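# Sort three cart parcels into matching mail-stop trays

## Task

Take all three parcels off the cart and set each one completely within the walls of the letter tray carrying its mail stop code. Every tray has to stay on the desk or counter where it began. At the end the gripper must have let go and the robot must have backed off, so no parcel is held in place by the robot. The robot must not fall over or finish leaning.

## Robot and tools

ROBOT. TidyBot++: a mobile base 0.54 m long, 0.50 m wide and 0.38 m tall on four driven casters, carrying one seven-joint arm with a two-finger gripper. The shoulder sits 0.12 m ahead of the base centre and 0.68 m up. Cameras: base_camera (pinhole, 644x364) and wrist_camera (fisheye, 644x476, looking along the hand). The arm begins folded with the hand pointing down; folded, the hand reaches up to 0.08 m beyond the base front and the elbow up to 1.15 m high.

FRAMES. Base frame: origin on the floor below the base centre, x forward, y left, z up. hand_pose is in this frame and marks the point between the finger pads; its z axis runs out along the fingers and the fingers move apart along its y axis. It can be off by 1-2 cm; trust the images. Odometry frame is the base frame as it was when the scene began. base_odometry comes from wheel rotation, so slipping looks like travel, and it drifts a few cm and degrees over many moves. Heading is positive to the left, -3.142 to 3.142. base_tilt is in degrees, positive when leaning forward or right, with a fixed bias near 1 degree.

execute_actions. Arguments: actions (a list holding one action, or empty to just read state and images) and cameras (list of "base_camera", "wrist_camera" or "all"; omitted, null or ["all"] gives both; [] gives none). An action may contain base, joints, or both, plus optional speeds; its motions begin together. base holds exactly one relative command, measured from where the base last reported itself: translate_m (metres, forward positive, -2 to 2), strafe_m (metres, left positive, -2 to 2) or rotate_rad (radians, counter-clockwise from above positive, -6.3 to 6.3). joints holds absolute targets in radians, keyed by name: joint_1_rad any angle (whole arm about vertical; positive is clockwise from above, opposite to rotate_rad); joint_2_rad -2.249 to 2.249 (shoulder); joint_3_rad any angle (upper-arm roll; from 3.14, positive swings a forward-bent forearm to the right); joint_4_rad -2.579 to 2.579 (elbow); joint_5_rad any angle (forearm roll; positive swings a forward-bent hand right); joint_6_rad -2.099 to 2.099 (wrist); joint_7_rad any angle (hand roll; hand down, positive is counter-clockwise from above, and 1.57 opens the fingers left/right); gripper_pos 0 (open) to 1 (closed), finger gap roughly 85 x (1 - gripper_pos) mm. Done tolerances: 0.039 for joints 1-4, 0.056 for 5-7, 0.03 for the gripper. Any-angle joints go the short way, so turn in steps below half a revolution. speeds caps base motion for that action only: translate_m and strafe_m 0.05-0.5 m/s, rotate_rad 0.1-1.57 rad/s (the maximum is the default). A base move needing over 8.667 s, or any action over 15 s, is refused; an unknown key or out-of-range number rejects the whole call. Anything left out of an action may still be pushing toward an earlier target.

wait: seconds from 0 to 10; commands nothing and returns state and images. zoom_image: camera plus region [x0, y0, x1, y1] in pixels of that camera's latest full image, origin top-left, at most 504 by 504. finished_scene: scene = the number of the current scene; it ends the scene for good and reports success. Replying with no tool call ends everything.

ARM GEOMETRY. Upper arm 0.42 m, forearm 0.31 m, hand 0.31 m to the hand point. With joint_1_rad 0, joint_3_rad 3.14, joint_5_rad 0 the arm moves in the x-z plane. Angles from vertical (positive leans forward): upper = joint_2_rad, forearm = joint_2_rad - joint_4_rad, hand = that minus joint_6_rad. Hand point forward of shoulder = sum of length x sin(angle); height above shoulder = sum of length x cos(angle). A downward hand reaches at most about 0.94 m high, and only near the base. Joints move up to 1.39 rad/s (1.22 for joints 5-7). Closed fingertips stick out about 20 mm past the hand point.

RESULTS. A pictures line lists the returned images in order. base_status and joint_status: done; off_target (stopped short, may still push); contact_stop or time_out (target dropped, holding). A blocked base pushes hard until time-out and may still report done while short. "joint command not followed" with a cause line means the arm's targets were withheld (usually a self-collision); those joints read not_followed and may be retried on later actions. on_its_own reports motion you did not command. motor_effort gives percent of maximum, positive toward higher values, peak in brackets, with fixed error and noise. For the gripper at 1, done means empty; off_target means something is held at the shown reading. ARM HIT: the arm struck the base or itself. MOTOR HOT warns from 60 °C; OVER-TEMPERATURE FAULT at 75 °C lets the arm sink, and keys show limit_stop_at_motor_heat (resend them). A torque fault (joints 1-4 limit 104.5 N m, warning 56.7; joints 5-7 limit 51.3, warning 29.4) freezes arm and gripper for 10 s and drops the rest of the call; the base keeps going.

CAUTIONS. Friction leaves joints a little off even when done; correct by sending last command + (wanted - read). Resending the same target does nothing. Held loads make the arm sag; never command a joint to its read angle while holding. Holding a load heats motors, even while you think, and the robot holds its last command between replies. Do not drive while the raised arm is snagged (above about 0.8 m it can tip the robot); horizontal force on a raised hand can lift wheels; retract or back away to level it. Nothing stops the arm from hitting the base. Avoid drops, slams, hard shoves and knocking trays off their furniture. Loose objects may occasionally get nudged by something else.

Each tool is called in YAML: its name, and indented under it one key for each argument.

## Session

execute_actions:
  actions: []

Scene clock: 0.00 s.
base_odometry: x=+0.000 y=+0.000 heading=+0.000 (m, m, rad; odometry frame)
base_tilt: forward=-0.3 right=-0.2 (deg)
base_status: not commanded
joint_positions: joint_1_rad=+0.029 joint_2_rad=-0.366 joint_3_rad=+3.165 joint_4_rad=-2.519 joint_5_rad=+0.022 joint_6_rad=-0.850 joint_7_rad=+1.543 gripper_pos=+0.000
joint_status: not commanded
motor_effort: joint_1_rad=+0 joint_2_rad=-2 joint_3_rad=+1 joint_4_rad=+16 joint_5_rad=+1 joint_6_rad=+2 joint_7_rad=+1 (%)
hand_pose: x=+0.2740 y=-0.0109 z=+0.5936 quat_wxyz=(+0.005, +0.997, -0.033, +0.069) (m; base frame)
pictures: base_camera, wrist_camera
Images, in order (width x height): base_camera 644x364, wrist_camera 644x476.

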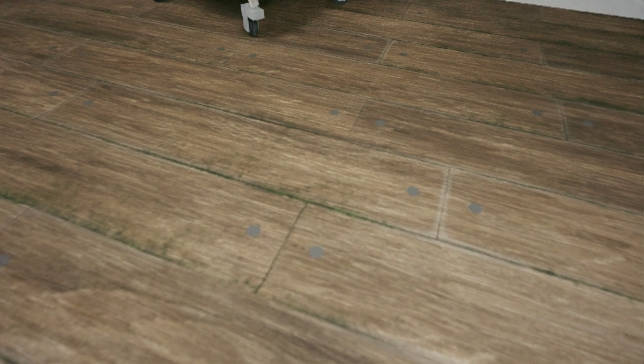

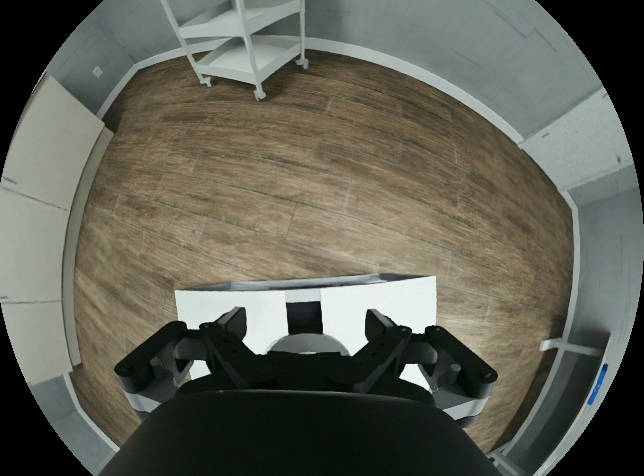

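execute_actions:
  actions:
    - {"base":{"rotate_rad":-0.365},"joints":{"joint_1_rad":0.0,"joint_2_rad":-0.4,"joint_3_rad":3.13,"joint_4_rad":-1.2,"joint_5_rad":-0.02,"joint_6_rad":-1.3,"joint_7_rad":1.59}}

Scene clock: 5.83 s.
base_odometry: x=+0.000 y=+0.000 heading=-0.364 (m, m, rad; odometry frame)
base_tilt: forward=-0.2 right=-0.2 (deg)
base_status: done
joint_positions: joint_1_rad=+0.028 joint_2_rad=-0.381 joint_3_rad=+3.159 joint_4_rad=-1.211 joint_5_rad=+0.002 joint_6_rad=-1.259 joint_7_rad=+1.565 gripper_pos=+0.000
joint_status: all done
motor_effort: joint_1_rad=+1(1) joint_2_rad=-4(9) joint_3_rad=+0(1) joint_4_rad=+19(23) joint_5_rad=+1(2) joint_6_rad=+7(6) joint_7_rad=+1(0) (%)
hand_pose: x=+0.4647 y=-0.0174 z=+1.1305 quat_wxyz=(+0.008, +0.864, -0.024, +0.502) (m; base frame)
pictures: base_camera, wrist_camera
Images, in order (width x height): base_camera 644x364, wrist_camera 644x476.

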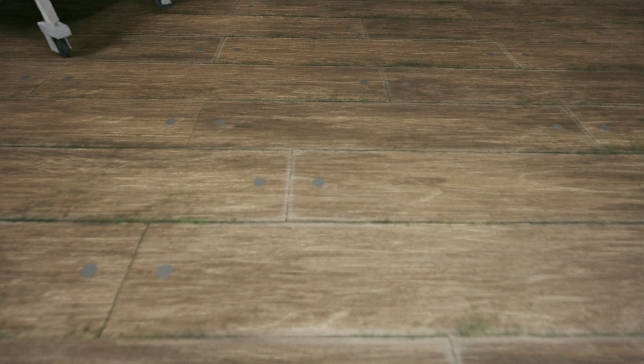

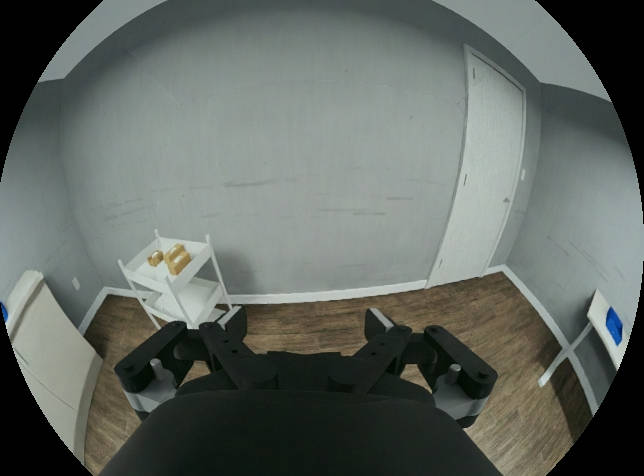

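execute_actions:
  actions:
    - {"base":{"rotate_rad":-0.29},"joints":{"joint_1_rad":-0.8,"joint_3_rad":3.11}}
  cameras: []

execute_actions:
  actions:
    - {"base":{"strafe_m":0.96},"joints":{"joint_1_rad":-2.4,"joint_2_rad":0.1,"joint_4_rad":-1.0,"joint_6_rad":-0.8}}

Scene clock: 16.07 s.
base_odometry: x=+0.000 y=+0.000 heading=-0.653 (m, m, rad; odometry frame)
base_tilt: forward=-0.3 right=-0.2 (deg)
base_status: done
joint_positions: joint_1_rad=-0.775 joint_2_rad=-0.381 joint_3_rad=+3.137 joint_4_rad=-1.211 joint_5_rad=-0.001 joint_6_rad=-1.259 joint_7_rad=+1.565 gripper_pos=+0.000
joint_status: all done
motor_effort: joint_1_rad=+0(2) joint_2_rad=-4(5) joint_3_rad=+1(2) joint_4_rad=+19(20) joint_5_rad=+1(1) joint_6_rad=+7(7) joint_7_rad=+1(1) (%)
hand_pose: x=+0.3636 y=+0.2445 z=+1.1304 quat_wxyz=(-0.192, +0.801, +0.326, +0.464) (m; base frame)
pictures: none
No camera images: the call's "cameras" was empty. Leave "cameras" out to get every camera's image.

Scene clock: 19.37 s.
base_odometry: x=+0.585 y=+0.762 heading=-0.654 (m, m, rad; odometry frame)
base_tilt: forward=-0.3 right=-0.2 (deg)
base_status: done
joint_positions: joint_1_rad=-2.375 joint_2_rad=+0.092 joint_3_rad=+3.135 joint_4_rad=-1.016 joint_5_rad=-0.001 joint_6_rad=-0.839 joint_7_rad=+1.565 gripper_pos=+0.000
joint_status: all done
motor_effort: joint_1_rad=+0(1) joint_2_rad=-29(31) joint_3_rad=+0(3) joint_4_rad=+23(23) joint_5_rad=+1(0) joint_6_rad=+8(8) joint_7_rad=+1(1) (%)
hand_pose: x=-0.3238 y=+0.4186 z=+1.1269 quat_wxyz=(-0.523, +0.309, +0.767, +0.206) (m; base frame)
pictures: base_camera, wrist_camera
Images, in order (width x height): base_camera 644x364, wrist_camera 644x476.

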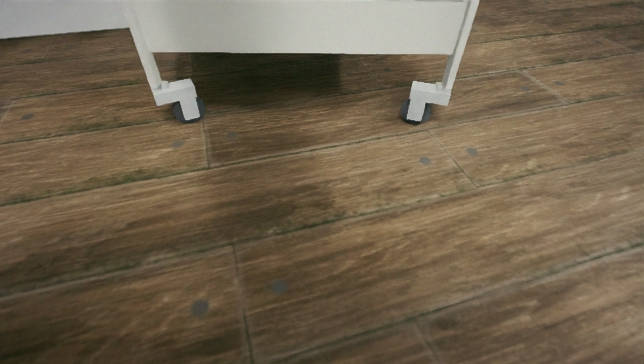

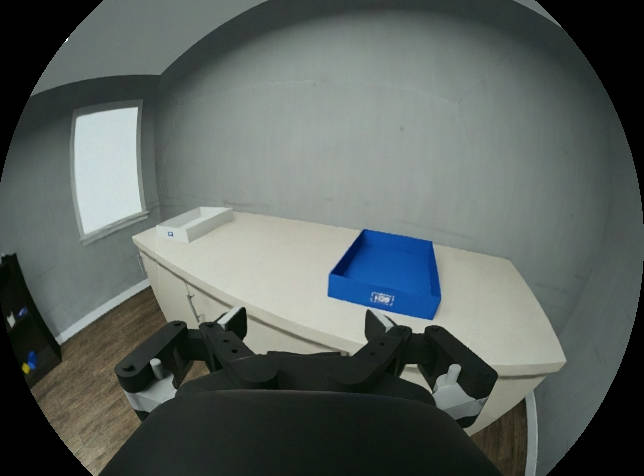

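zoom_image:
  camera: "wrist_camera"
  region: [350, 275, 420, 320]

Region (350, 275, 420, 320) of wrist_camera's 644x476 image, scaled by 7.200; it fills the top 324 rows of this view, and the rest is white.

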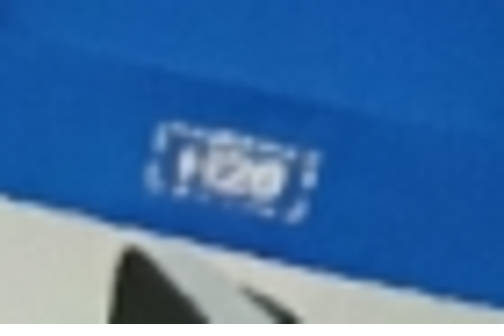

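execute_actions:
  actions:
    - {"base":{"translate_m":0.29},"joints":{"joint_1_rad":0.025,"joint_2_rad":0.1,"joint_4_rad":-1.26,"joint_6_rad":-1.83}}

Scene clock: 30.57 s.
base_odometry: x=+0.815 y=+0.585 heading=-0.653 (m, m, rad; odometry frame)
base_tilt: forward=-0.2 right=-0.2 (deg)
base_status: done
joint_positions: joint_1_rad=+0.002 joint_2_rad=+0.094 joint_3_rad=+3.125 joint_4_rad=-1.244 joint_5_rad=-0.004 joint_6_rad=-1.791 joint_7_rad=+1.565 gripper_pos=+0.000
joint_status: all done
motor_effort: joint_1_rad=+1(3) joint_2_rad=-22(30) joint_3_rad=+0(2) joint_4_rad=+19(24) joint_5_rad=+1(0) joint_6_rad=+0(7) joint_7_rad=+1(0) (%)
hand_pose: x=+0.4682 y=+0.0075 z=+0.8622 quat_wxyz=(-0.003, +1.000, +0.005, +0.007) (m; base frame)
pictures: base_camera, wrist_camera
Images, in order (width x height): base_camera 644x364, wrist_camera 644x476.

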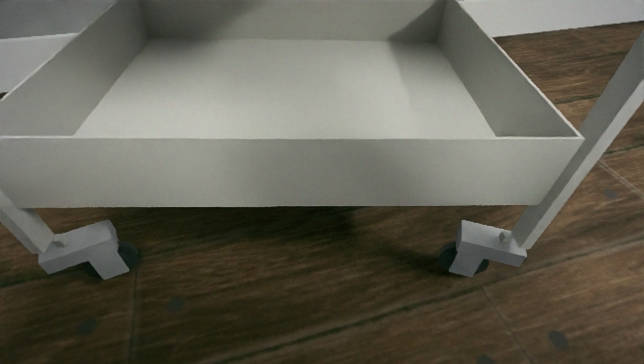

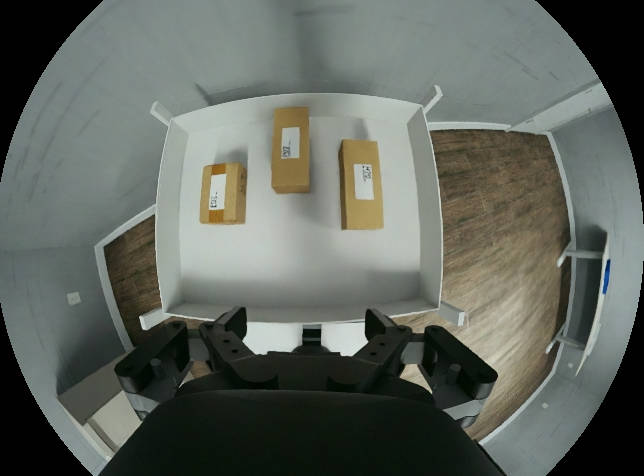

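zoom_image:
  camera: "wrist_camera"
  region: [190, 100, 400, 240]

Region (190, 100, 400, 240) of wrist_camera's 644x476 image, scaled by 2.400.

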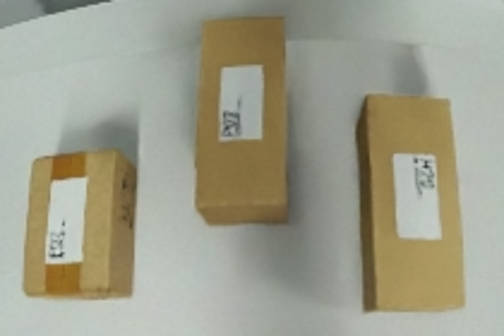

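execute_actions:
  actions:
    - {"base":{"strafe_m":-0.065},"joints":{"joint_2_rad":0.03,"joint_3_rad":3.165,"joint_4_rad":-1.605,"joint_6_rad":-1.065,"joint_7_rad":1.61}}
  cameras: ["wrist_camera"]

Scene clock: 42.60 s.
base_odometry: x=+0.776 y=+0.533 heading=-0.653 (m, m, rad; odometry frame)
base_tilt: forward=-0.2 right=-0.1 (deg)
base_status: done
joint_positions: joint_1_rad=+0.009 joint_2_rad=+0.054 joint_3_rad=+3.137 joint_4_rad=-1.592 joint_5_rad=-0.005 joint_6_rad=-1.101 joint_7_rad=+1.585 gripper_pos=+0.000
joint_status: all done
motor_effort: joint_1_rad=+0(2) joint_2_rad=-23(24) joint_3_rad=+0(3) joint_4_rad=+21(21) joint_5_rad=+1(0) joint_6_rad=+3(3) joint_7_rad=+1(1) (%)
hand_pose: x=+0.5748 y=+0.0004 z=+0.7909 quat_wxyz=(-0.001, +0.981, +0.004, +0.196) (m; base frame)
pictures: wrist_camera
Images, in order (width x height): wrist_camera 644x476.

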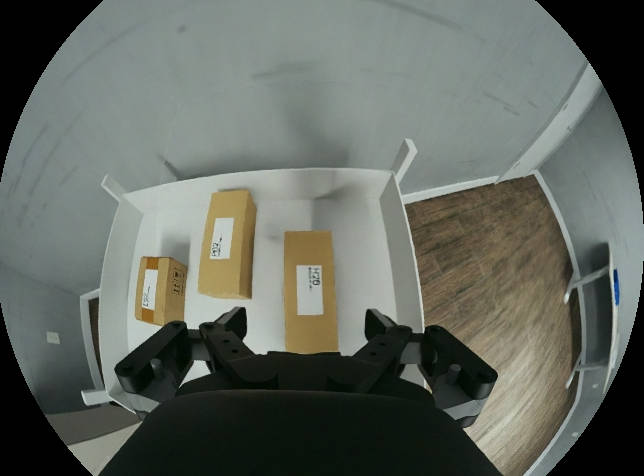

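execute_actions:
  actions:
    - {"joints":{"joint_2_rad":0.198,"joint_4_rad":-1.72,"joint_6_rad":-0.795,"joint_7_rad":1.64}}
  cameras: ["wrist_camera"]

Scene clock: 51.53 s.
base_odometry: x=+0.776 y=+0.533 heading=-0.653 (m, m, rad; odometry frame)
base_tilt: forward=-0.2 right=-0.2 (deg)
base_status: not commanded
joint_positions: joint_1_rad=+0.009 joint_2_rad=+0.197 joint_3_rad=+3.137 joint_4_rad=-1.712 joint_5_rad=-0.005 joint_6_rad=-0.833 joint_7_rad=+1.615 gripper_pos=+0.000
joint_status: all done
motor_effort: joint_1_rad=+0(0) joint_2_rad=-28(32) joint_3_rad=-1(1) joint_4_rad=+20(21) joint_5_rad=+1(1) joint_6_rad=+3(3) joint_7_rad=+0(2) (%)
hand_pose: x=+0.6190 y=-0.0001 z=+0.7036 quat_wxyz=(+0.002, +0.980, +0.018, +0.199) (m; base frame)
pictures: wrist_camera
Images, in order (width x height): wrist_camera 644x476.

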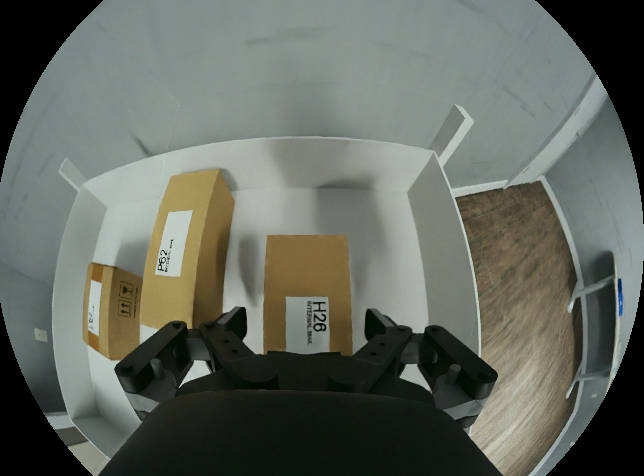

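execute_actions:
  actions:
    - {"joints":{"gripper_pos":1.0}}
  cameras: []

execute_actions:
  actions:
    - {"base":{"translate_m":-0.47},"joints":{"joint_2_rad":0.12,"joint_4_rad":-0.61,"joint_6_rad":-2.02},"speeds":{"translate_m":0.3}}
  cameras: []

execute_actions:
  actions:
    - {"base":{"rotate_rad":1.85}}

Scene clock: 57.87 s.
base_odometry: x=+0.776 y=+0.533 heading=-0.653 (m, m, rad; odometry frame)
base_tilt: forward=-0.2 right=-0.1 (deg)
base_status: not commanded
joint_positions: joint_1_rad=+0.009 joint_2_rad=+0.196 joint_3_rad=+3.138 joint_4_rad=-1.712 joint_5_rad=-0.005 joint_6_rad=-0.832 joint_7_rad=+1.615 gripper_pos=+0.442
joint_status: gripper_pos off_target (ended at +0.442, target +1.000)
motor_effort: joint_1_rad=+1(0) joint_2_rad=-26(28) joint_3_rad=+0(1) joint_4_rad=+20(21) joint_5_rad=+1(0) joint_6_rad=+3(4) joint_7_rad=+1(1) (%)
hand_pose: x=+0.6193 y=-0.0003 z=+0.7042 quat_wxyz=(+0.003, +0.980, +0.018, +0.200) (m; base frame)
pictures: none
No camera images: the call's "cameras" was empty. Leave "cameras" out to get every camera's image.

Scene clock: 60.40 s.
base_odometry: x=+0.402 y=+0.819 heading=-0.652 (m, m, rad; odometry frame)
base_tilt: forward=-0.2 right=-0.2 (deg)
base_status: done
joint_positions: joint_1_rad=+0.009 joint_2_rad=+0.123 joint_3_rad=+3.139 joint_4_rad=-0.621 joint_5_rad=-0.005 joint_6_rad=-1.987 joint_7_rad=+1.615 gripper_pos=+0.442
joint_status: all done
motor_effort: joint_1_rad=+0(2) joint_2_rad=-21(32) joint_3_rad=-1(1) joint_4_rad=+16(22) joint_5_rad=+1(0) joint_6_rad=+3(3) joint_7_rad=+0(1) (%)
hand_pose: x=+0.5076 y=+0.0001 z=+1.0451 quat_wxyz=(+0.003, +0.979, +0.020, +0.204) (m; base frame)
pictures: none
No camera images: the call's "cameras" was empty. Leave "cameras" out to get every camera's image.

Scene clock: 62.87 s.
base_odometry: x=+0.402 y=+0.819 heading=+1.196 (m, m, rad; odometry frame)
base_tilt: forward=-0.2 right=-0.2 (deg)
base_status: done
joint_positions: joint_1_rad=+0.011 joint_2_rad=+0.124 joint_3_rad=+3.143 joint_4_rad=-0.621 joint_5_rad=-0.005 joint_6_rad=-1.987 joint_7_rad=+1.615 gripper_pos=+0.442
joint_status: not commanded
motor_effort: joint_1_rad=+0(2) joint_2_rad=-21(26) joint_3_rad=+0(2) joint_4_rad=+16(17) joint_5_rad=+1(1) joint_6_rad=+3(4) joint_7_rad=+0(1) (%)
hand_pose: x=+0.5082 y=-0.0020 z=+1.0446 quat_wxyz=(+0.004, +0.979, +0.017, +0.203) (m; base frame)
pictures: base_camera, wrist_camera
Images, in order (width x height): base_camera 644x364, wrist_camera 644x476.

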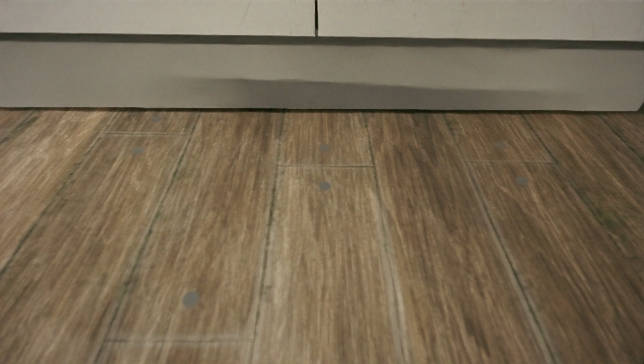

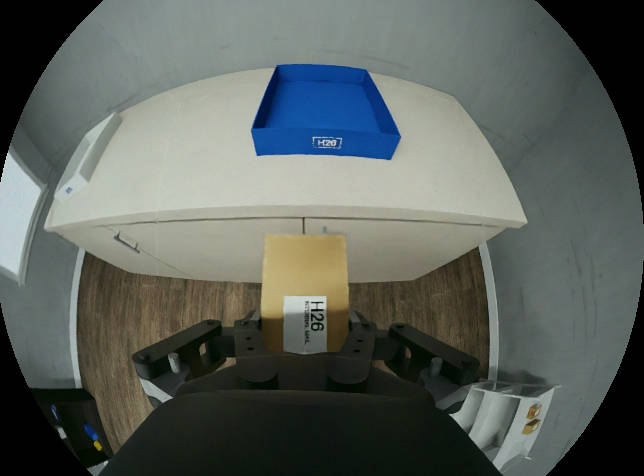

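zoom_image:
  camera: "wrist_camera"
  region: [300, 125, 356, 160]

Region (300, 125, 356, 160) of wrist_camera's 644x476 image, scaled by 9.000; it fills the top 315 rows of this view, and the rest is white.

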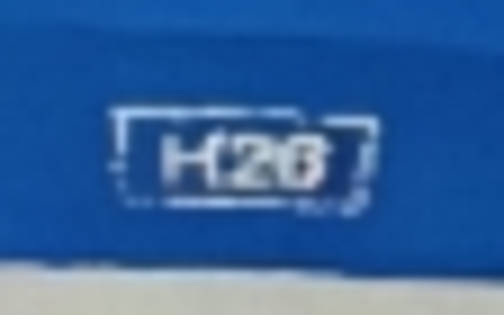

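execute_actions:
  actions:
    - {"base":{"translate_m":0.385},"speeds":{"translate_m":0.3}}

Scene clock: 70.63 s.
base_odometry: x=+0.543 y=+1.177 heading=+1.198 (m, m, rad; odometry frame)
base_tilt: forward=-0.3 right=-0.2 (deg)
base_status: done
joint_positions: joint_1_rad=+0.011 joint_2_rad=+0.124 joint_3_rad=+3.143 joint_4_rad=-0.621 joint_5_rad=-0.005 joint_6_rad=-1.987 joint_7_rad=+1.615 gripper_pos=+0.442
joint_status: not commanded
motor_effort: joint_1_rad=+0(0) joint_2_rad=-22(25) joint_3_rad=+0(1) joint_4_rad=+16(17) joint_5_rad=+1(0) joint_6_rad=+3(4) joint_7_rad=+1(0) (%)
hand_pose: x=+0.5082 y=-0.0020 z=+1.0446 quat_wxyz=(+0.004, +0.979, +0.017, +0.203) (m; base frame)
pictures: base_camera, wrist_camera
Images, in order (width x height): base_camera 644x364, wrist_camera 644x476.

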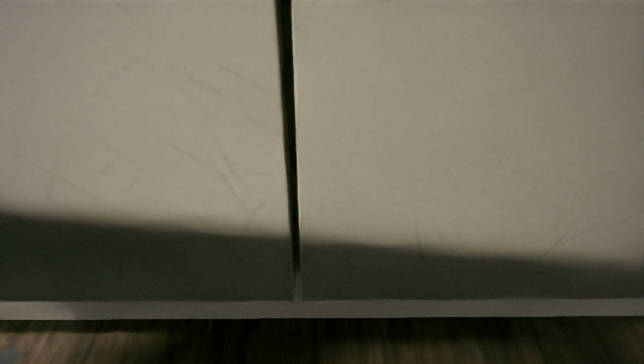

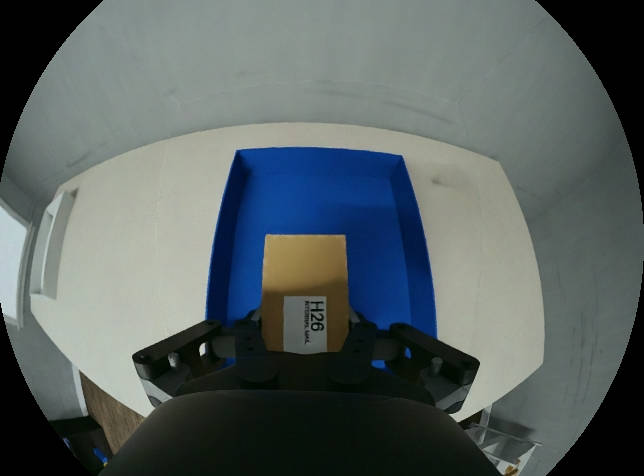

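execute_actions:
  actions:
    - {"joints":{"joint_4_rad":-0.968,"joint_6_rad":-1.612}}
  cameras: []

execute_actions:
  actions:
    - {"joints":{"joint_4_rad":-1.005,"joint_6_rad":-1.59}}
  cameras: ["wrist_camera"]

Scene clock: 74.40 s.
base_odometry: x=+0.543 y=+1.177 heading=+1.198 (m, m, rad; odometry frame)
base_tilt: forward=-0.2 right=-0.2 (deg)
base_status: not commanded
joint_positions: joint_1_rad=+0.011 joint_2_rad=+0.124 joint_3_rad=+3.143 joint_4_rad=-0.960 joint_5_rad=-0.005 joint_6_rad=-1.652 joint_7_rad=+1.615 gripper_pos=+0.442
joint_status: all done
motor_effort: joint_1_rad=+0(0) joint_2_rad=-26(27) joint_3_rad=+0(1) joint_4_rad=+20(21) joint_5_rad=+1(0) joint_6_rad=+4(4) joint_7_rad=+0(1) (%)
hand_pose: x=+0.5718 y=-0.0026 z=+0.9600 quat_wxyz=(+0.003, +0.979, +0.016, +0.201) (m; base frame)
pictures: none
No camera images: the call's "cameras" was empty. Leave "cameras" out to get every camera's image.

Scene clock: 75.07 s.
base_odometry: x=+0.543 y=+1.177 heading=+1.198 (m, m, rad; odometry frame)
base_tilt: forward=-0.2 right=-0.2 (deg)
base_status: not commanded
joint_positions: joint_1_rad=+0.011 joint_2_rad=+0.122 joint_3_rad=+3.143 joint_4_rad=-0.986 joint_5_rad=-0.005 joint_6_rad=-1.628 joint_7_rad=+1.615 gripper_pos=+0.442
joint_status: all done
motor_effort: joint_1_rad=+1(0) joint_2_rad=-23(25) joint_3_rad=+0(1) joint_4_rad=+18(20) joint_5_rad=+1(1) joint_6_rad=+3(4) joint_7_rad=+1(0) (%)
hand_pose: x=+0.5743 y=-0.0027 z=+0.9538 quat_wxyz=(+0.003, +0.979, +0.016, +0.201) (m; base frame)
pictures: wrist_camera
Images, in order (width x height): wrist_camera 644x476.

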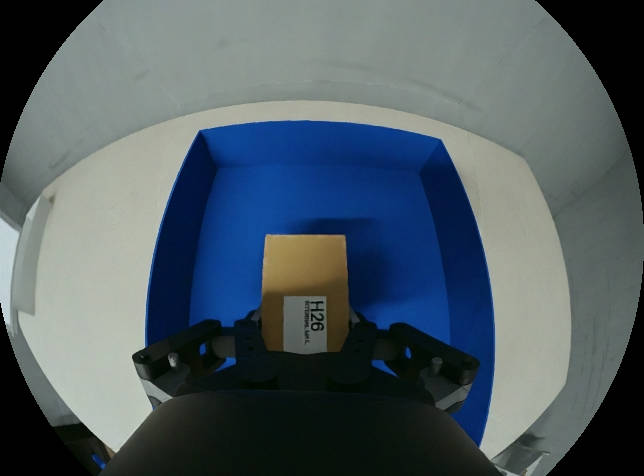

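execute_actions:
  actions:
    - {"joints":{"gripper_pos":0.0,"joint_4_rad":-0.985}}
  cameras: []

execute_actions:
  actions:
    - {"joints":{"joint_4_rad":-0.65,"joint_6_rad":-1.25,"joint_7_rad":1.55}}
  cameras: ["wrist_camera"]

execute_actions:
  actions:
    - {"base":{"translate_m":-0.285},"joints":{"joint_1_rad":-1.2,"joint_2_rad":0.35,"joint_4_rad":-0.8,"joint_6_rad":-0.65}}
  cameras: ["wrist_camera"]

Scene clock: 89.43 s.
base_odometry: x=+0.543 y=+1.177 heading=+1.198 (m, m, rad; odometry frame)
base_tilt: forward=-0.3 right=-0.2 (deg)
base_status: not commanded
joint_positions: joint_1_rad=+0.011 joint_2_rad=+0.122 joint_3_rad=+3.143 joint_4_rad=-0.985 joint_5_rad=-0.005 joint_6_rad=-1.628 joint_7_rad=+1.615 gripper_pos=+0.000
joint_status: all done
motor_effort: joint_1_rad=+1(0) joint_2_rad=-25(26) joint_3_rad=+0(1) joint_4_rad=+20(21) joint_5_rad=+1(1) joint_6_rad=+3(4) joint_7_rad=+1(0) (%)
hand_pose: x=+0.5744 y=-0.0027 z=+0.9541 quat_wxyz=(+0.003, +0.979, +0.016, +0.202) (m; base frame)
pictures: none
No camera images: the call's "cameras" was empty. Leave "cameras" out to get every camera's image.

Scene clock: 90.87 s.
base_odometry: x=+0.543 y=+1.177 heading=+1.198 (m, m, rad; odometry frame)
base_tilt: forward=-0.2 right=-0.2 (deg)
base_status: not commanded
joint_positions: joint_1_rad=+0.011 joint_2_rad=+0.122 joint_3_rad=+3.143 joint_4_rad=-0.659 joint_5_rad=-0.005 joint_6_rad=-1.286 joint_7_rad=+1.575 gripper_pos=+0.000
joint_status: all done
motor_effort: joint_1_rad=+0(0) joint_2_rad=-24(27) joint_3_rad=+0(1) joint_4_rad=+19(21) joint_5_rad=+1(1) joint_6_rad=+8(7) joint_7_rad=+0(0) (%)
hand_pose: x=+0.6652 y=-0.0038 z=+1.1743 quat_wxyz=(+0.002, +0.859, -0.003, +0.512) (m; base frame)
pictures: wrist_camera
Images, in order (width x height): wrist_camera 644x476.

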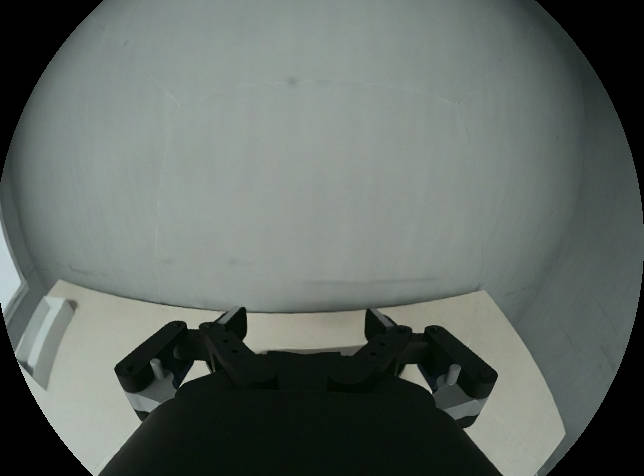

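Scene clock: 93.37 s.
base_odometry: x=+0.439 y=+0.912 heading=+1.199 (m, m, rad; odometry frame)
base_tilt: forward=-0.2 right=-0.3 (deg)
base_status: done
joint_positions: joint_1_rad=-1.182 joint_2_rad=+0.331 joint_3_rad=+3.145 joint_4_rad=-0.785 joint_5_rad=-0.005 joint_6_rad=-0.690 joint_7_rad=+1.575 gripper_pos=+0.000
joint_status: all done
motor_effort: joint_1_rad=+1(3) joint_2_rad=-36(37) joint_3_rad=-1(3) joint_4_rad=+23(24) joint_5_rad=+1(0) joint_6_rad=+8(9) joint_7_rad=+1(1) (%)
hand_pose: x=+0.3925 y=+0.6681 z=+1.1453 quat_wxyz=(-0.345, +0.652, +0.437, +0.515) (m; base frame)
pictures: wrist_camera
Images, in order (width x height): wrist_camera 644x476.

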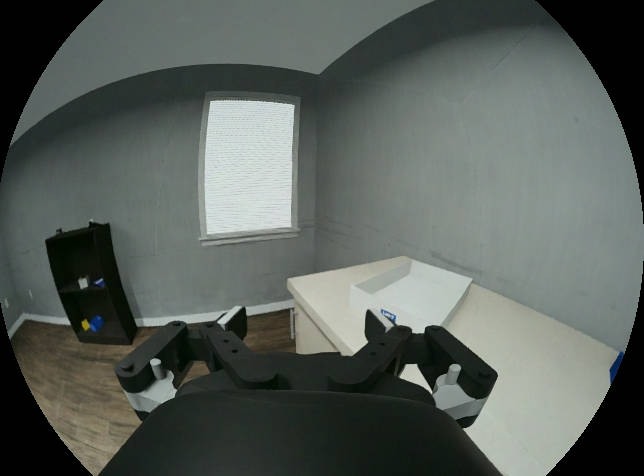

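Partly hidden; lean the shoulder further to get lower and closer.

execute_actions:
  actions:
    - {"joints":{"joint_2_rad":0.6}}
  cameras: ["wrist_camera"]

Scene clock: 96.73 s.
base_odometry: x=+0.439 y=+0.912 heading=+1.199 (m, m, rad; odometry frame)
base_tilt: forward=-0.2 right=-0.3 (deg)
base_status: not commanded
joint_positions: joint_1_rad=-1.182 joint_2_rad=+0.609 joint_3_rad=+3.145 joint_4_rad=-0.802 joint_5_rad=-0.005 joint_6_rad=-0.686 joint_7_rad=+1.575 gripper_pos=+0.000
joint_status: all done
motor_effort: joint_1_rad=+0(1) joint_2_rad=-47(55) joint_3_rad=+0(1) joint_4_rad=+24(27) joint_5_rad=+1(1) joint_6_rad=+8(8) joint_7_rad=+0(1) (%)
hand_pose: x=+0.4299 y=+0.7591 z=+0.9207 quat_wxyz=(-0.278, +0.720, +0.483, +0.415) (m; base frame)
pictures: wrist_camera
Images, in order (width x height): wrist_camera 644x476.

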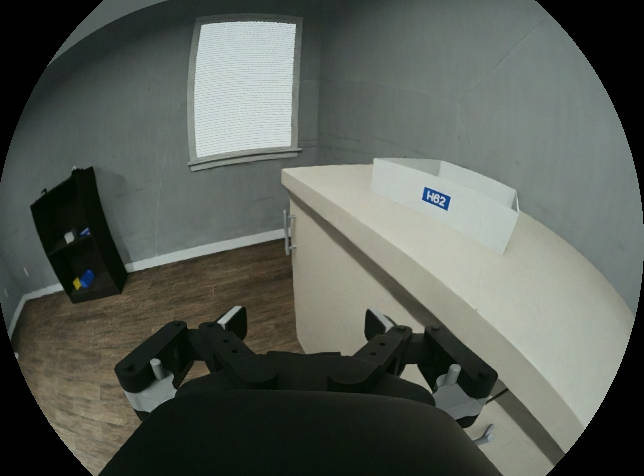

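execute_actions:
  actions:
    - {"joints":{"joint_1_rad":-0.6,"joint_2_rad":-0.05,"joint_6_rad":-1.14}}
  cameras: []

execute_actions:
  actions:
    - {"base":{"rotate_rad":-1.85},"joints":{"joint_1_rad":0.025}}
  cameras: []

execute_actions:
  actions:
    - {"base":{"translate_m":0.555},"joints":{"joint_2_rad":0.045,"joint_4_rad":-1.6}}

Scene clock: 106.97 s.
base_odometry: x=+0.439 y=+0.912 heading=+1.199 (m, m, rad; odometry frame)
base_tilt: forward=-0.2 right=-0.2 (deg)
base_status: not commanded
joint_positions: joint_1_rad=-0.625 joint_2_rad=-0.054 joint_3_rad=+3.155 joint_4_rad=-0.801 joint_5_rad=-0.005 joint_6_rad=-1.101 joint_7_rad=+1.575 gripper_pos=+0.000
joint_status: all done
motor_effort: joint_1_rad=+1(3) joint_2_rad=-17(51) joint_3_rad=+0(3) joint_4_rad=+19(26) joint_5_rad=+1(0) joint_6_rad=+8(8) joint_7_rad=+1(0) (%)
hand_pose: x=+0.5190 y=+0.2833 z=+1.2479 quat_wxyz=(-0.183, +0.760, +0.242, +0.575) (m; base frame)
pictures: none
No camera images: the call's "cameras" was empty. Leave "cameras" out to get every camera's image.

Scene clock: 109.43 s.
base_odometry: x=+0.439 y=+0.912 heading=-0.650 (m, m, rad; odometry frame)
base_tilt: forward=-0.2 right=-0.2 (deg)
base_status: done
joint_positions: joint_1_rad=+0.010 joint_2_rad=-0.034 joint_3_rad=+3.155 joint_4_rad=-0.801 joint_5_rad=-0.006 joint_6_rad=-1.101 joint_7_rad=+1.575 gripper_pos=+0.000
joint_status: all done
motor_effort: joint_1_rad=+1(1) joint_2_rad=-18(26) joint_3_rad=+0(3) joint_4_rad=+20(22) joint_5_rad=+1(0) joint_6_rad=+8(8) joint_7_rad=+1(0) (%)
hand_pose: x=+0.6203 y=-0.0089 z=+1.2379 quat_wxyz=(+0.005, +0.804, -0.007, +0.595) (m; base frame)
pictures: none
No camera images: the call's "cameras" was empty. Leave "cameras" out to get every camera's image.

Scene clock: 111.90 s.
base_odometry: x=+0.880 y=+0.575 heading=-0.651 (m, m, rad; odometry frame)
base_tilt: forward=-0.2 right=-0.3 (deg)
base_status: done
joint_positions: joint_1_rad=+0.010 joint_2_rad=+0.045 joint_3_rad=+3.155 joint_4_rad=-1.587 joint_5_rad=-0.006 joint_6_rad=-1.102 joint_7_rad=+1.575 gripper_pos=+0.000
joint_status: all done
motor_effort: joint_1_rad=+0(1) joint_2_rad=-24(29) joint_3_rad=-1(0) joint_4_rad=+22(24) joint_5_rad=+1(0) joint_6_rad=+3(8) joint_7_rad=+0(0) (%)
hand_pose: x=+0.5752 y=-0.0075 z=+0.7971 quat_wxyz=(+0.000, +0.979, -0.010, +0.202) (m; base frame)
pictures: base_camera, wrist_camera
Images, in order (width x height): base_camera 644x364, wrist_camera 644x476.

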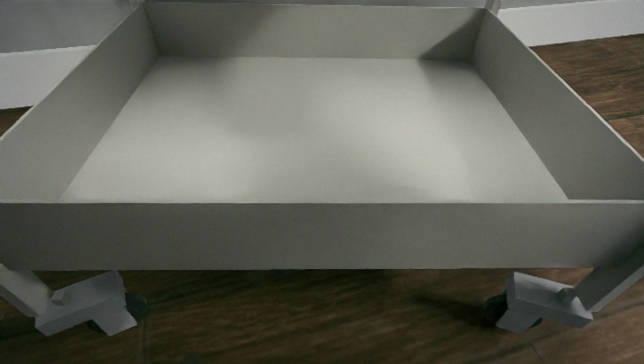

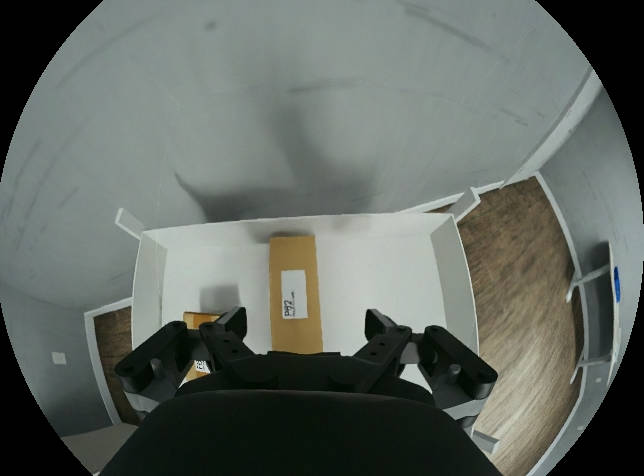

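execute_actions:
  actions:
    - {"base":{"strafe_m":0.015},"joints":{"joint_2_rad":0.19,"joint_4_rad":-1.735,"joint_6_rad":-0.79,"joint_7_rad":1.66}}
  cameras: ["wrist_camera"]

Scene clock: 115.77 s.
base_odometry: x=+0.889 y=+0.586 heading=-0.651 (m, m, rad; odometry frame)
base_tilt: forward=-0.2 right=-0.2 (deg)
base_status: done
joint_positions: joint_1_rad=+0.011 joint_2_rad=+0.190 joint_3_rad=+3.155 joint_4_rad=-1.727 joint_5_rad=-0.006 joint_6_rad=-0.825 joint_7_rad=+1.637 gripper_pos=+0.000
joint_status: all done
motor_effort: joint_1_rad=+0(2) joint_2_rad=-27(32) joint_3_rad=-1(3) joint_4_rad=+21(22) joint_5_rad=+1(0) joint_6_rad=+3(4) joint_7_rad=+1(1) (%)
hand_pose: x=+0.6154 y=-0.0093 z=+0.7018 quat_wxyz=(+0.008, +0.980, +0.019, +0.199) (m; base frame)
pictures: wrist_camera
Images, in order (width x height): wrist_camera 644x476.

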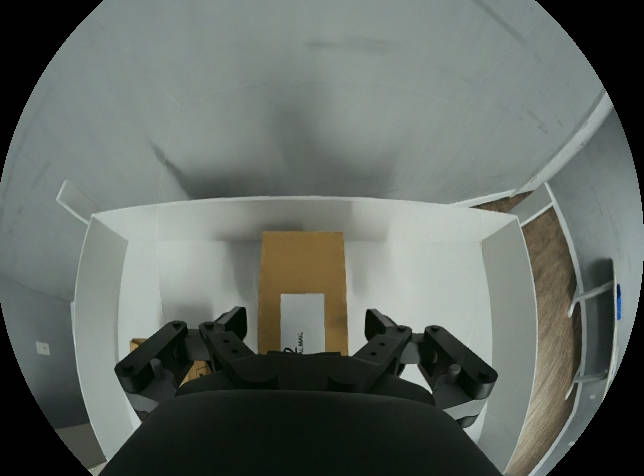

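execute_actions:
  actions:
    - {"joints":{"gripper_pos":1.0}}
  cameras: []

execute_actions:
  actions:
    - {"base":{"translate_m":-0.65},"joints":{"joint_2_rad":-0.15,"joint_6_rad":-1.15},"speeds":{"translate_m":0.35}}
  cameras: ["wrist_camera"]

execute_actions:
  actions:
    - {"base":{"rotate_rad":-1.284},"joints":{"joint_4_rad":-1.4}}
  cameras: ["wrist_camera"]

Scene clock: 126.83 s.
base_odometry: x=+0.889 y=+0.586 heading=-0.651 (m, m, rad; odometry frame)
base_tilt: forward=-0.2 right=-0.2 (deg)
base_status: not commanded
joint_positions: joint_1_rad=+0.011 joint_2_rad=+0.189 joint_3_rad=+3.155 joint_4_rad=-1.727 joint_5_rad=-0.006 joint_6_rad=-0.825 joint_7_rad=+1.637 gripper_pos=+0.440
joint_status: gripper_pos off_target (ended at +0.440, target +1.000)
motor_effort: joint_1_rad=+0(0) joint_2_rad=-28(27) joint_3_rad=+0(1) joint_4_rad=+20(21) joint_5_rad=+1(0) joint_6_rad=+4(4) joint_7_rad=+0(0) (%)
hand_pose: x=+0.6156 y=-0.0093 z=+0.7024 quat_wxyz=(+0.008, +0.980, +0.019, +0.199) (m; base frame)
pictures: none
No camera images: the call's "cameras" was empty. Leave "cameras" out to get every camera's image.

Scene clock: 129.67 s.
base_odometry: x=+0.372 y=+0.981 heading=-0.651 (m, m, rad; odometry frame)
base_tilt: forward=-0.2 right=-0.2 (deg)
base_status: done
joint_positions: joint_1_rad=+0.011 joint_2_rad=-0.145 joint_3_rad=+3.155 joint_4_rad=-1.734 joint_5_rad=-0.008 joint_6_rad=-1.120 joint_7_rad=+1.639 gripper_pos=+0.441
joint_status: all done
motor_effort: joint_1_rad=+1(3) joint_2_rad=-18(34) joint_3_rad=+0(3) joint_4_rad=+23(23) joint_5_rad=+1(3) joint_6_rad=+4(18) joint_7_rad=+0(0) (%)
hand_pose: x=+0.5031 y=-0.0060 z=+0.8101 quat_wxyz=(+0.005, +0.976, +0.020, +0.215) (m; base frame)
pictures: wrist_camera
Images, in order (width x height): wrist_camera 644x476.

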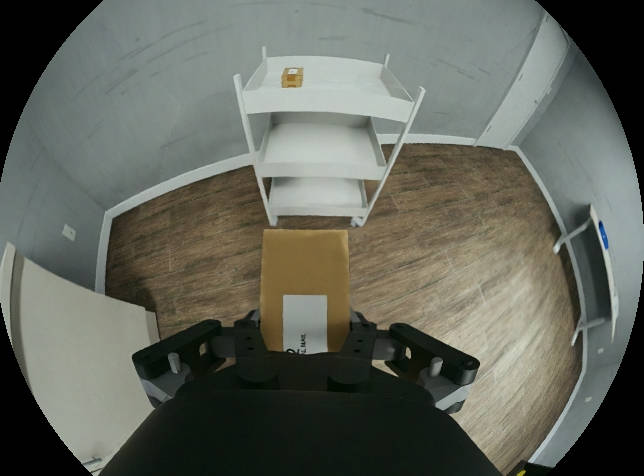

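Scene clock: 131.77 s.
base_odometry: x=+0.372 y=+0.981 heading=-1.933 (m, m, rad; odometry frame)
base_tilt: forward=-0.2 right=-0.2 (deg)
base_status: done
joint_positions: joint_1_rad=+0.015 joint_2_rad=-0.145 joint_3_rad=+3.158 joint_4_rad=-1.415 joint_5_rad=-0.008 joint_6_rad=-1.120 joint_7_rad=+1.639 gripper_pos=+0.441
joint_status: all done
motor_effort: joint_1_rad=+2(2) joint_2_rad=-17(19) joint_3_rad=+0(3) joint_4_rad=+24(24) joint_5_rad=+1(0) joint_6_rad=+6(6) joint_7_rad=+0(0) (%)
hand_pose: x=+0.5708 y=-0.0113 z=+0.9639 quat_wxyz=(+0.013, +0.930, +0.016, +0.367) (m; base frame)
pictures: wrist_camera
Images, in order (width x height): wrist_camera 644x476.

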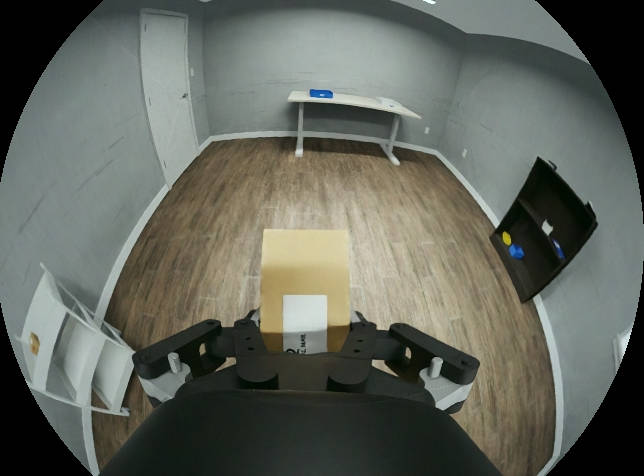

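execute_actions:
  actions:
    - {"base":{"translate_m":2.0},"joints":{"joint_6_rad":-1.3,"joint_1_rad":-0.02}}

Scene clock: 138.47 s.
base_odometry: x=-0.341 y=-0.888 heading=-1.934 (m, m, rad; odometry frame)
base_tilt: forward=-0.3 right=-0.2 (deg)
base_status: done
joint_positions: joint_1_rad=-0.005 joint_2_rad=-0.146 joint_3_rad=+3.158 joint_4_rad=-1.413 joint_5_rad=-0.008 joint_6_rad=-1.277 joint_7_rad=+1.639 gripper_pos=+0.441
joint_status: all done
motor_effort: joint_1_rad=+1(1) joint_2_rad=-17(21) joint_3_rad=+0(2) joint_4_rad=+23(24) joint_5_rad=+1(0) joint_6_rad=+5(6) joint_7_rad=+0(1) (%)
hand_pose: x=+0.5331 y=-0.0017 z=+0.9346 quat_wxyz=(+0.006, +0.955, +0.027, +0.294) (m; base frame)
pictures: base_camera, wrist_camera
Images, in order (width x height): base_camera 644x364, wrist_camera 644x476.

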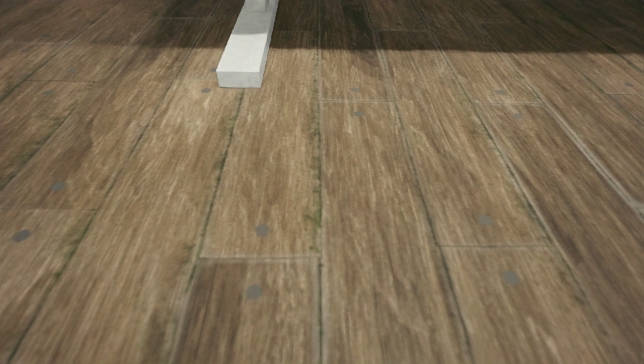

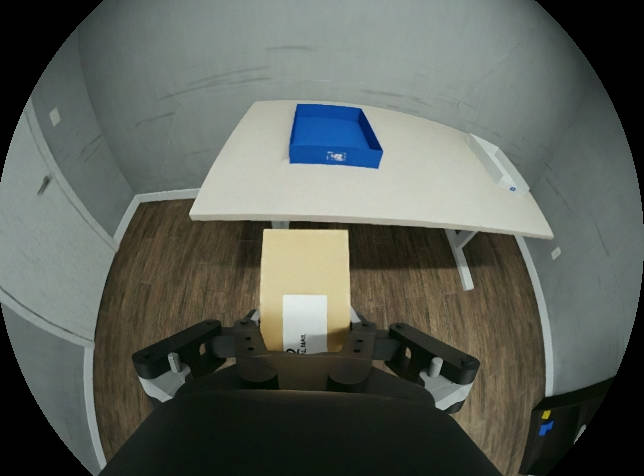

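zoom_image:
  camera: "wrist_camera"
  region: [310, 140, 366, 175]

Region (310, 140, 366, 175) of wrist_camera's 644x476 image, scaled by 9.000; it fills the top 315 rows of this view, and the rest is white.

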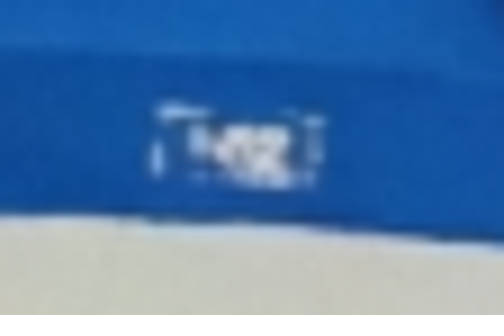

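execute_actions:
  actions:
    - {"base":{"translate_m":0.2},"joints":{"joint_4_rad":-1.53}}
  cameras: ["wrist_camera"]

Scene clock: 144.53 s.
base_odometry: x=-0.413 y=-1.075 heading=-1.935 (m, m, rad; odometry frame)
base_tilt: forward=-0.2 right=-0.2 (deg)
base_status: done
joint_positions: joint_1_rad=-0.005 joint_2_rad=-0.143 joint_3_rad=+3.158 joint_4_rad=-1.528 joint_5_rad=-0.008 joint_6_rad=-1.277 joint_7_rad=+1.639 gripper_pos=+0.441
joint_status: all done
motor_effort: joint_1_rad=+1(1) joint_2_rad=-16(22) joint_3_rad=+0(2) joint_4_rad=+22(24) joint_5_rad=+1(0) joint_6_rad=+4(6) joint_7_rad=+0(1) (%)
hand_pose: x=+0.5117 y=-0.0013 z=+0.8801 quat_wxyz=(+0.004, +0.971, +0.027, +0.237) (m; base frame)
pictures: wrist_camera
Images, in order (width x height): wrist_camera 644x476.

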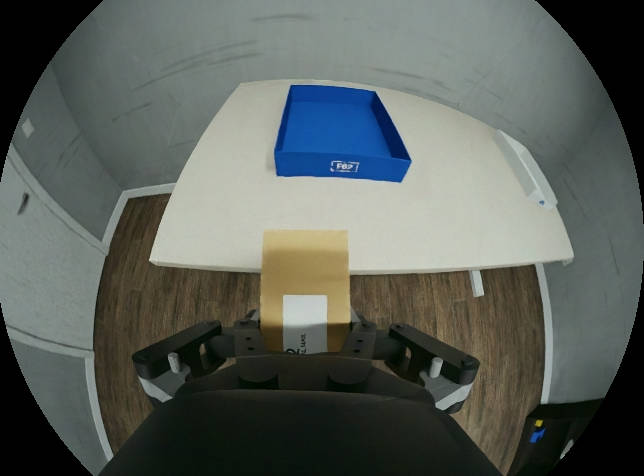

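zoom_image:
  camera: "wrist_camera"
  region: [316, 150, 372, 185]

Region (316, 150, 372, 185) of wrist_camera's 644x476 image, scaled by 9.000; it fills the top 315 rows of this view, and the rest is white.

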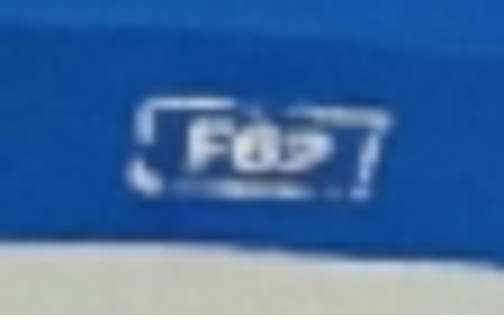

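execute_actions:
  actions:
    - {"base":{"strafe_m":-0.78}}

Scene clock: 151.30 s.
base_odometry: x=-1.142 y=-0.798 heading=-1.934 (m, m, rad; odometry frame)
base_tilt: forward=-0.3 right=-0.2 (deg)
base_status: done
joint_positions: joint_1_rad=-0.005 joint_2_rad=-0.143 joint_3_rad=+3.158 joint_4_rad=-1.528 joint_5_rad=-0.009 joint_6_rad=-1.277 joint_7_rad=+1.639 gripper_pos=+0.441
joint_status: not commanded
motor_effort: joint_1_rad=+0(1) joint_2_rad=-16(18) joint_3_rad=-1(2) joint_4_rad=+22(23) joint_5_rad=+1(0) joint_6_rad=+4(5) joint_7_rad=+0(1) (%)
hand_pose: x=+0.5116 y=-0.0011 z=+0.8801 quat_wxyz=(+0.004, +0.971, +0.027, +0.237) (m; base frame)
pictures: base_camera, wrist_camera
Images, in order (width x height): base_camera 644x364, wrist_camera 644x476.

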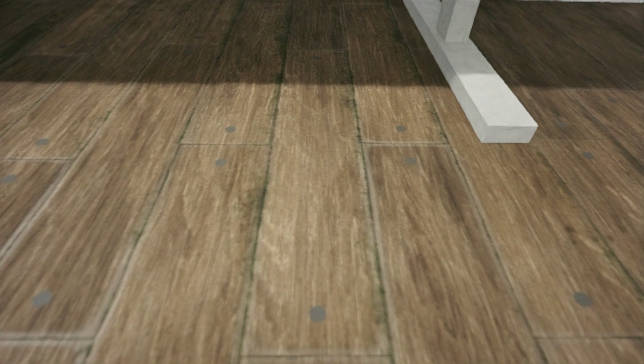

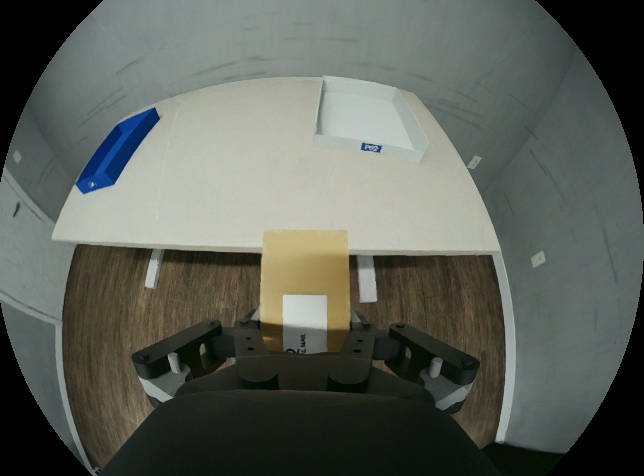

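zoom_image:
  camera: "wrist_camera"
  region: [300, 70, 440, 170]

Region (300, 70, 440, 170) of wrist_camera's 644x476 image, scaled by 3.600; it fills the top 360 rows of this view, and the rest is white.

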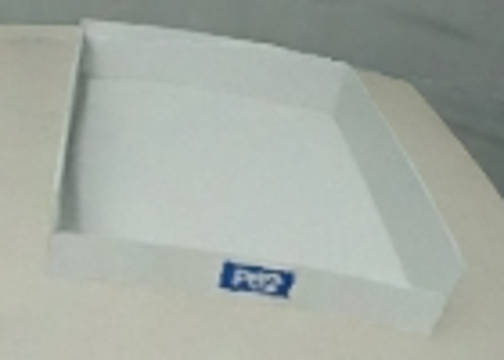

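execute_actions:
  actions:
    - {"base":{"translate_m":0.37},"joints":{"joint_1_rad":0.23,"joint_2_rad":0.39,"joint_4_rad":-0.785,"joint_6_rad":-1.55},"speeds":{"translate_m":0.22}}

Scene clock: 161.53 s.
base_odometry: x=-1.274 y=-1.144 heading=-1.935 (m, m, rad; odometry frame)
base_tilt: forward=-0.2 right=-0.1 (deg)
base_status: done
joint_positions: joint_1_rad=+0.205 joint_2_rad=+0.384 joint_3_rad=+3.158 joint_4_rad=-0.804 joint_5_rad=-0.009 joint_6_rad=-1.512 joint_7_rad=+1.639 gripper_pos=+0.441
joint_status: all done
motor_effort: joint_1_rad=+0(2) joint_2_rad=-38(40) joint_3_rad=+0(0) joint_4_rad=+21(23) joint_5_rad=+1(0) joint_6_rad=+4(5) joint_7_rad=+0(1) (%)
hand_pose: x=+0.6885 y=-0.1221 z=+0.9077 quat_wxyz=(+0.030, +0.973, -0.073, +0.217) (m; base frame)
pictures: base_camera, wrist_camera
Images, in order (width x height): base_camera 644x364, wrist_camera 644x476.

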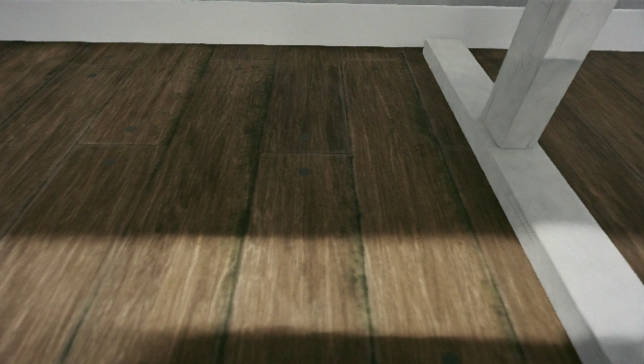

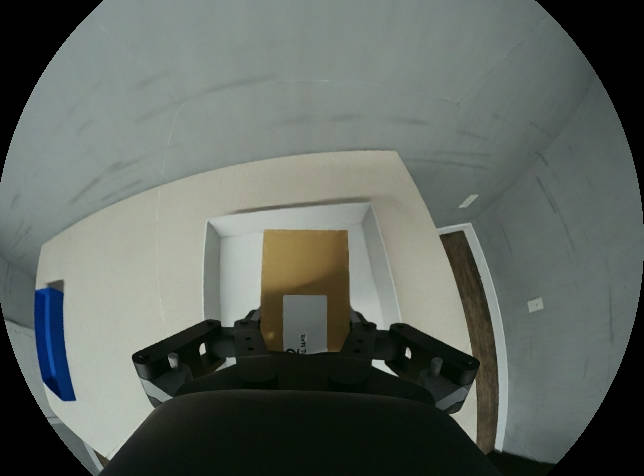

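execute_actions:
  actions:
    - {"joints":{"joint_4_rad":-1.165,"joint_6_rad":-1.225}}
  cameras: ["wrist_camera"]

Scene clock: 165.07 s.
base_odometry: x=-1.274 y=-1.144 heading=-1.935 (m, m, rad; odometry frame)
base_tilt: forward=-0.2 right=-0.2 (deg)
base_status: not commanded
joint_positions: joint_1_rad=+0.205 joint_2_rad=+0.386 joint_3_rad=+3.158 joint_4_rad=-1.158 joint_5_rad=-0.009 joint_6_rad=-1.266 joint_7_rad=+1.639 gripper_pos=+0.441
joint_status: all done
motor_effort: joint_1_rad=+1(0) joint_2_rad=-37(39) joint_3_rad=+0(1) joint_4_rad=+22(23) joint_5_rad=+1(1) joint_6_rad=+3(3) joint_7_rad=+1(0) (%)
hand_pose: x=+0.6802 y=-0.1211 z=+0.7855 quat_wxyz=(+0.023, +0.983, -0.075, +0.163) (m; base frame)
pictures: wrist_camera
Images, in order (width x height): wrist_camera 644x476.

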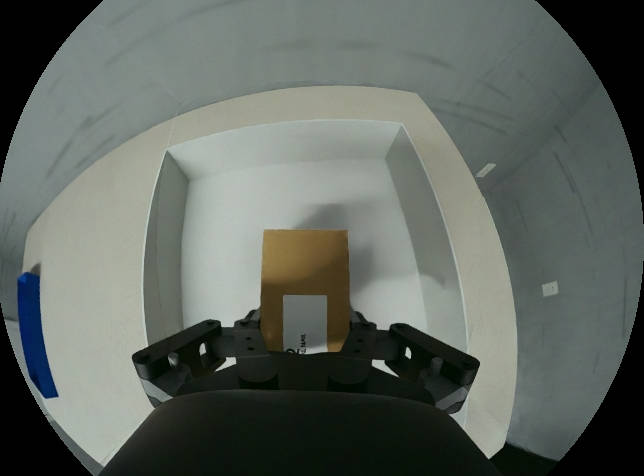

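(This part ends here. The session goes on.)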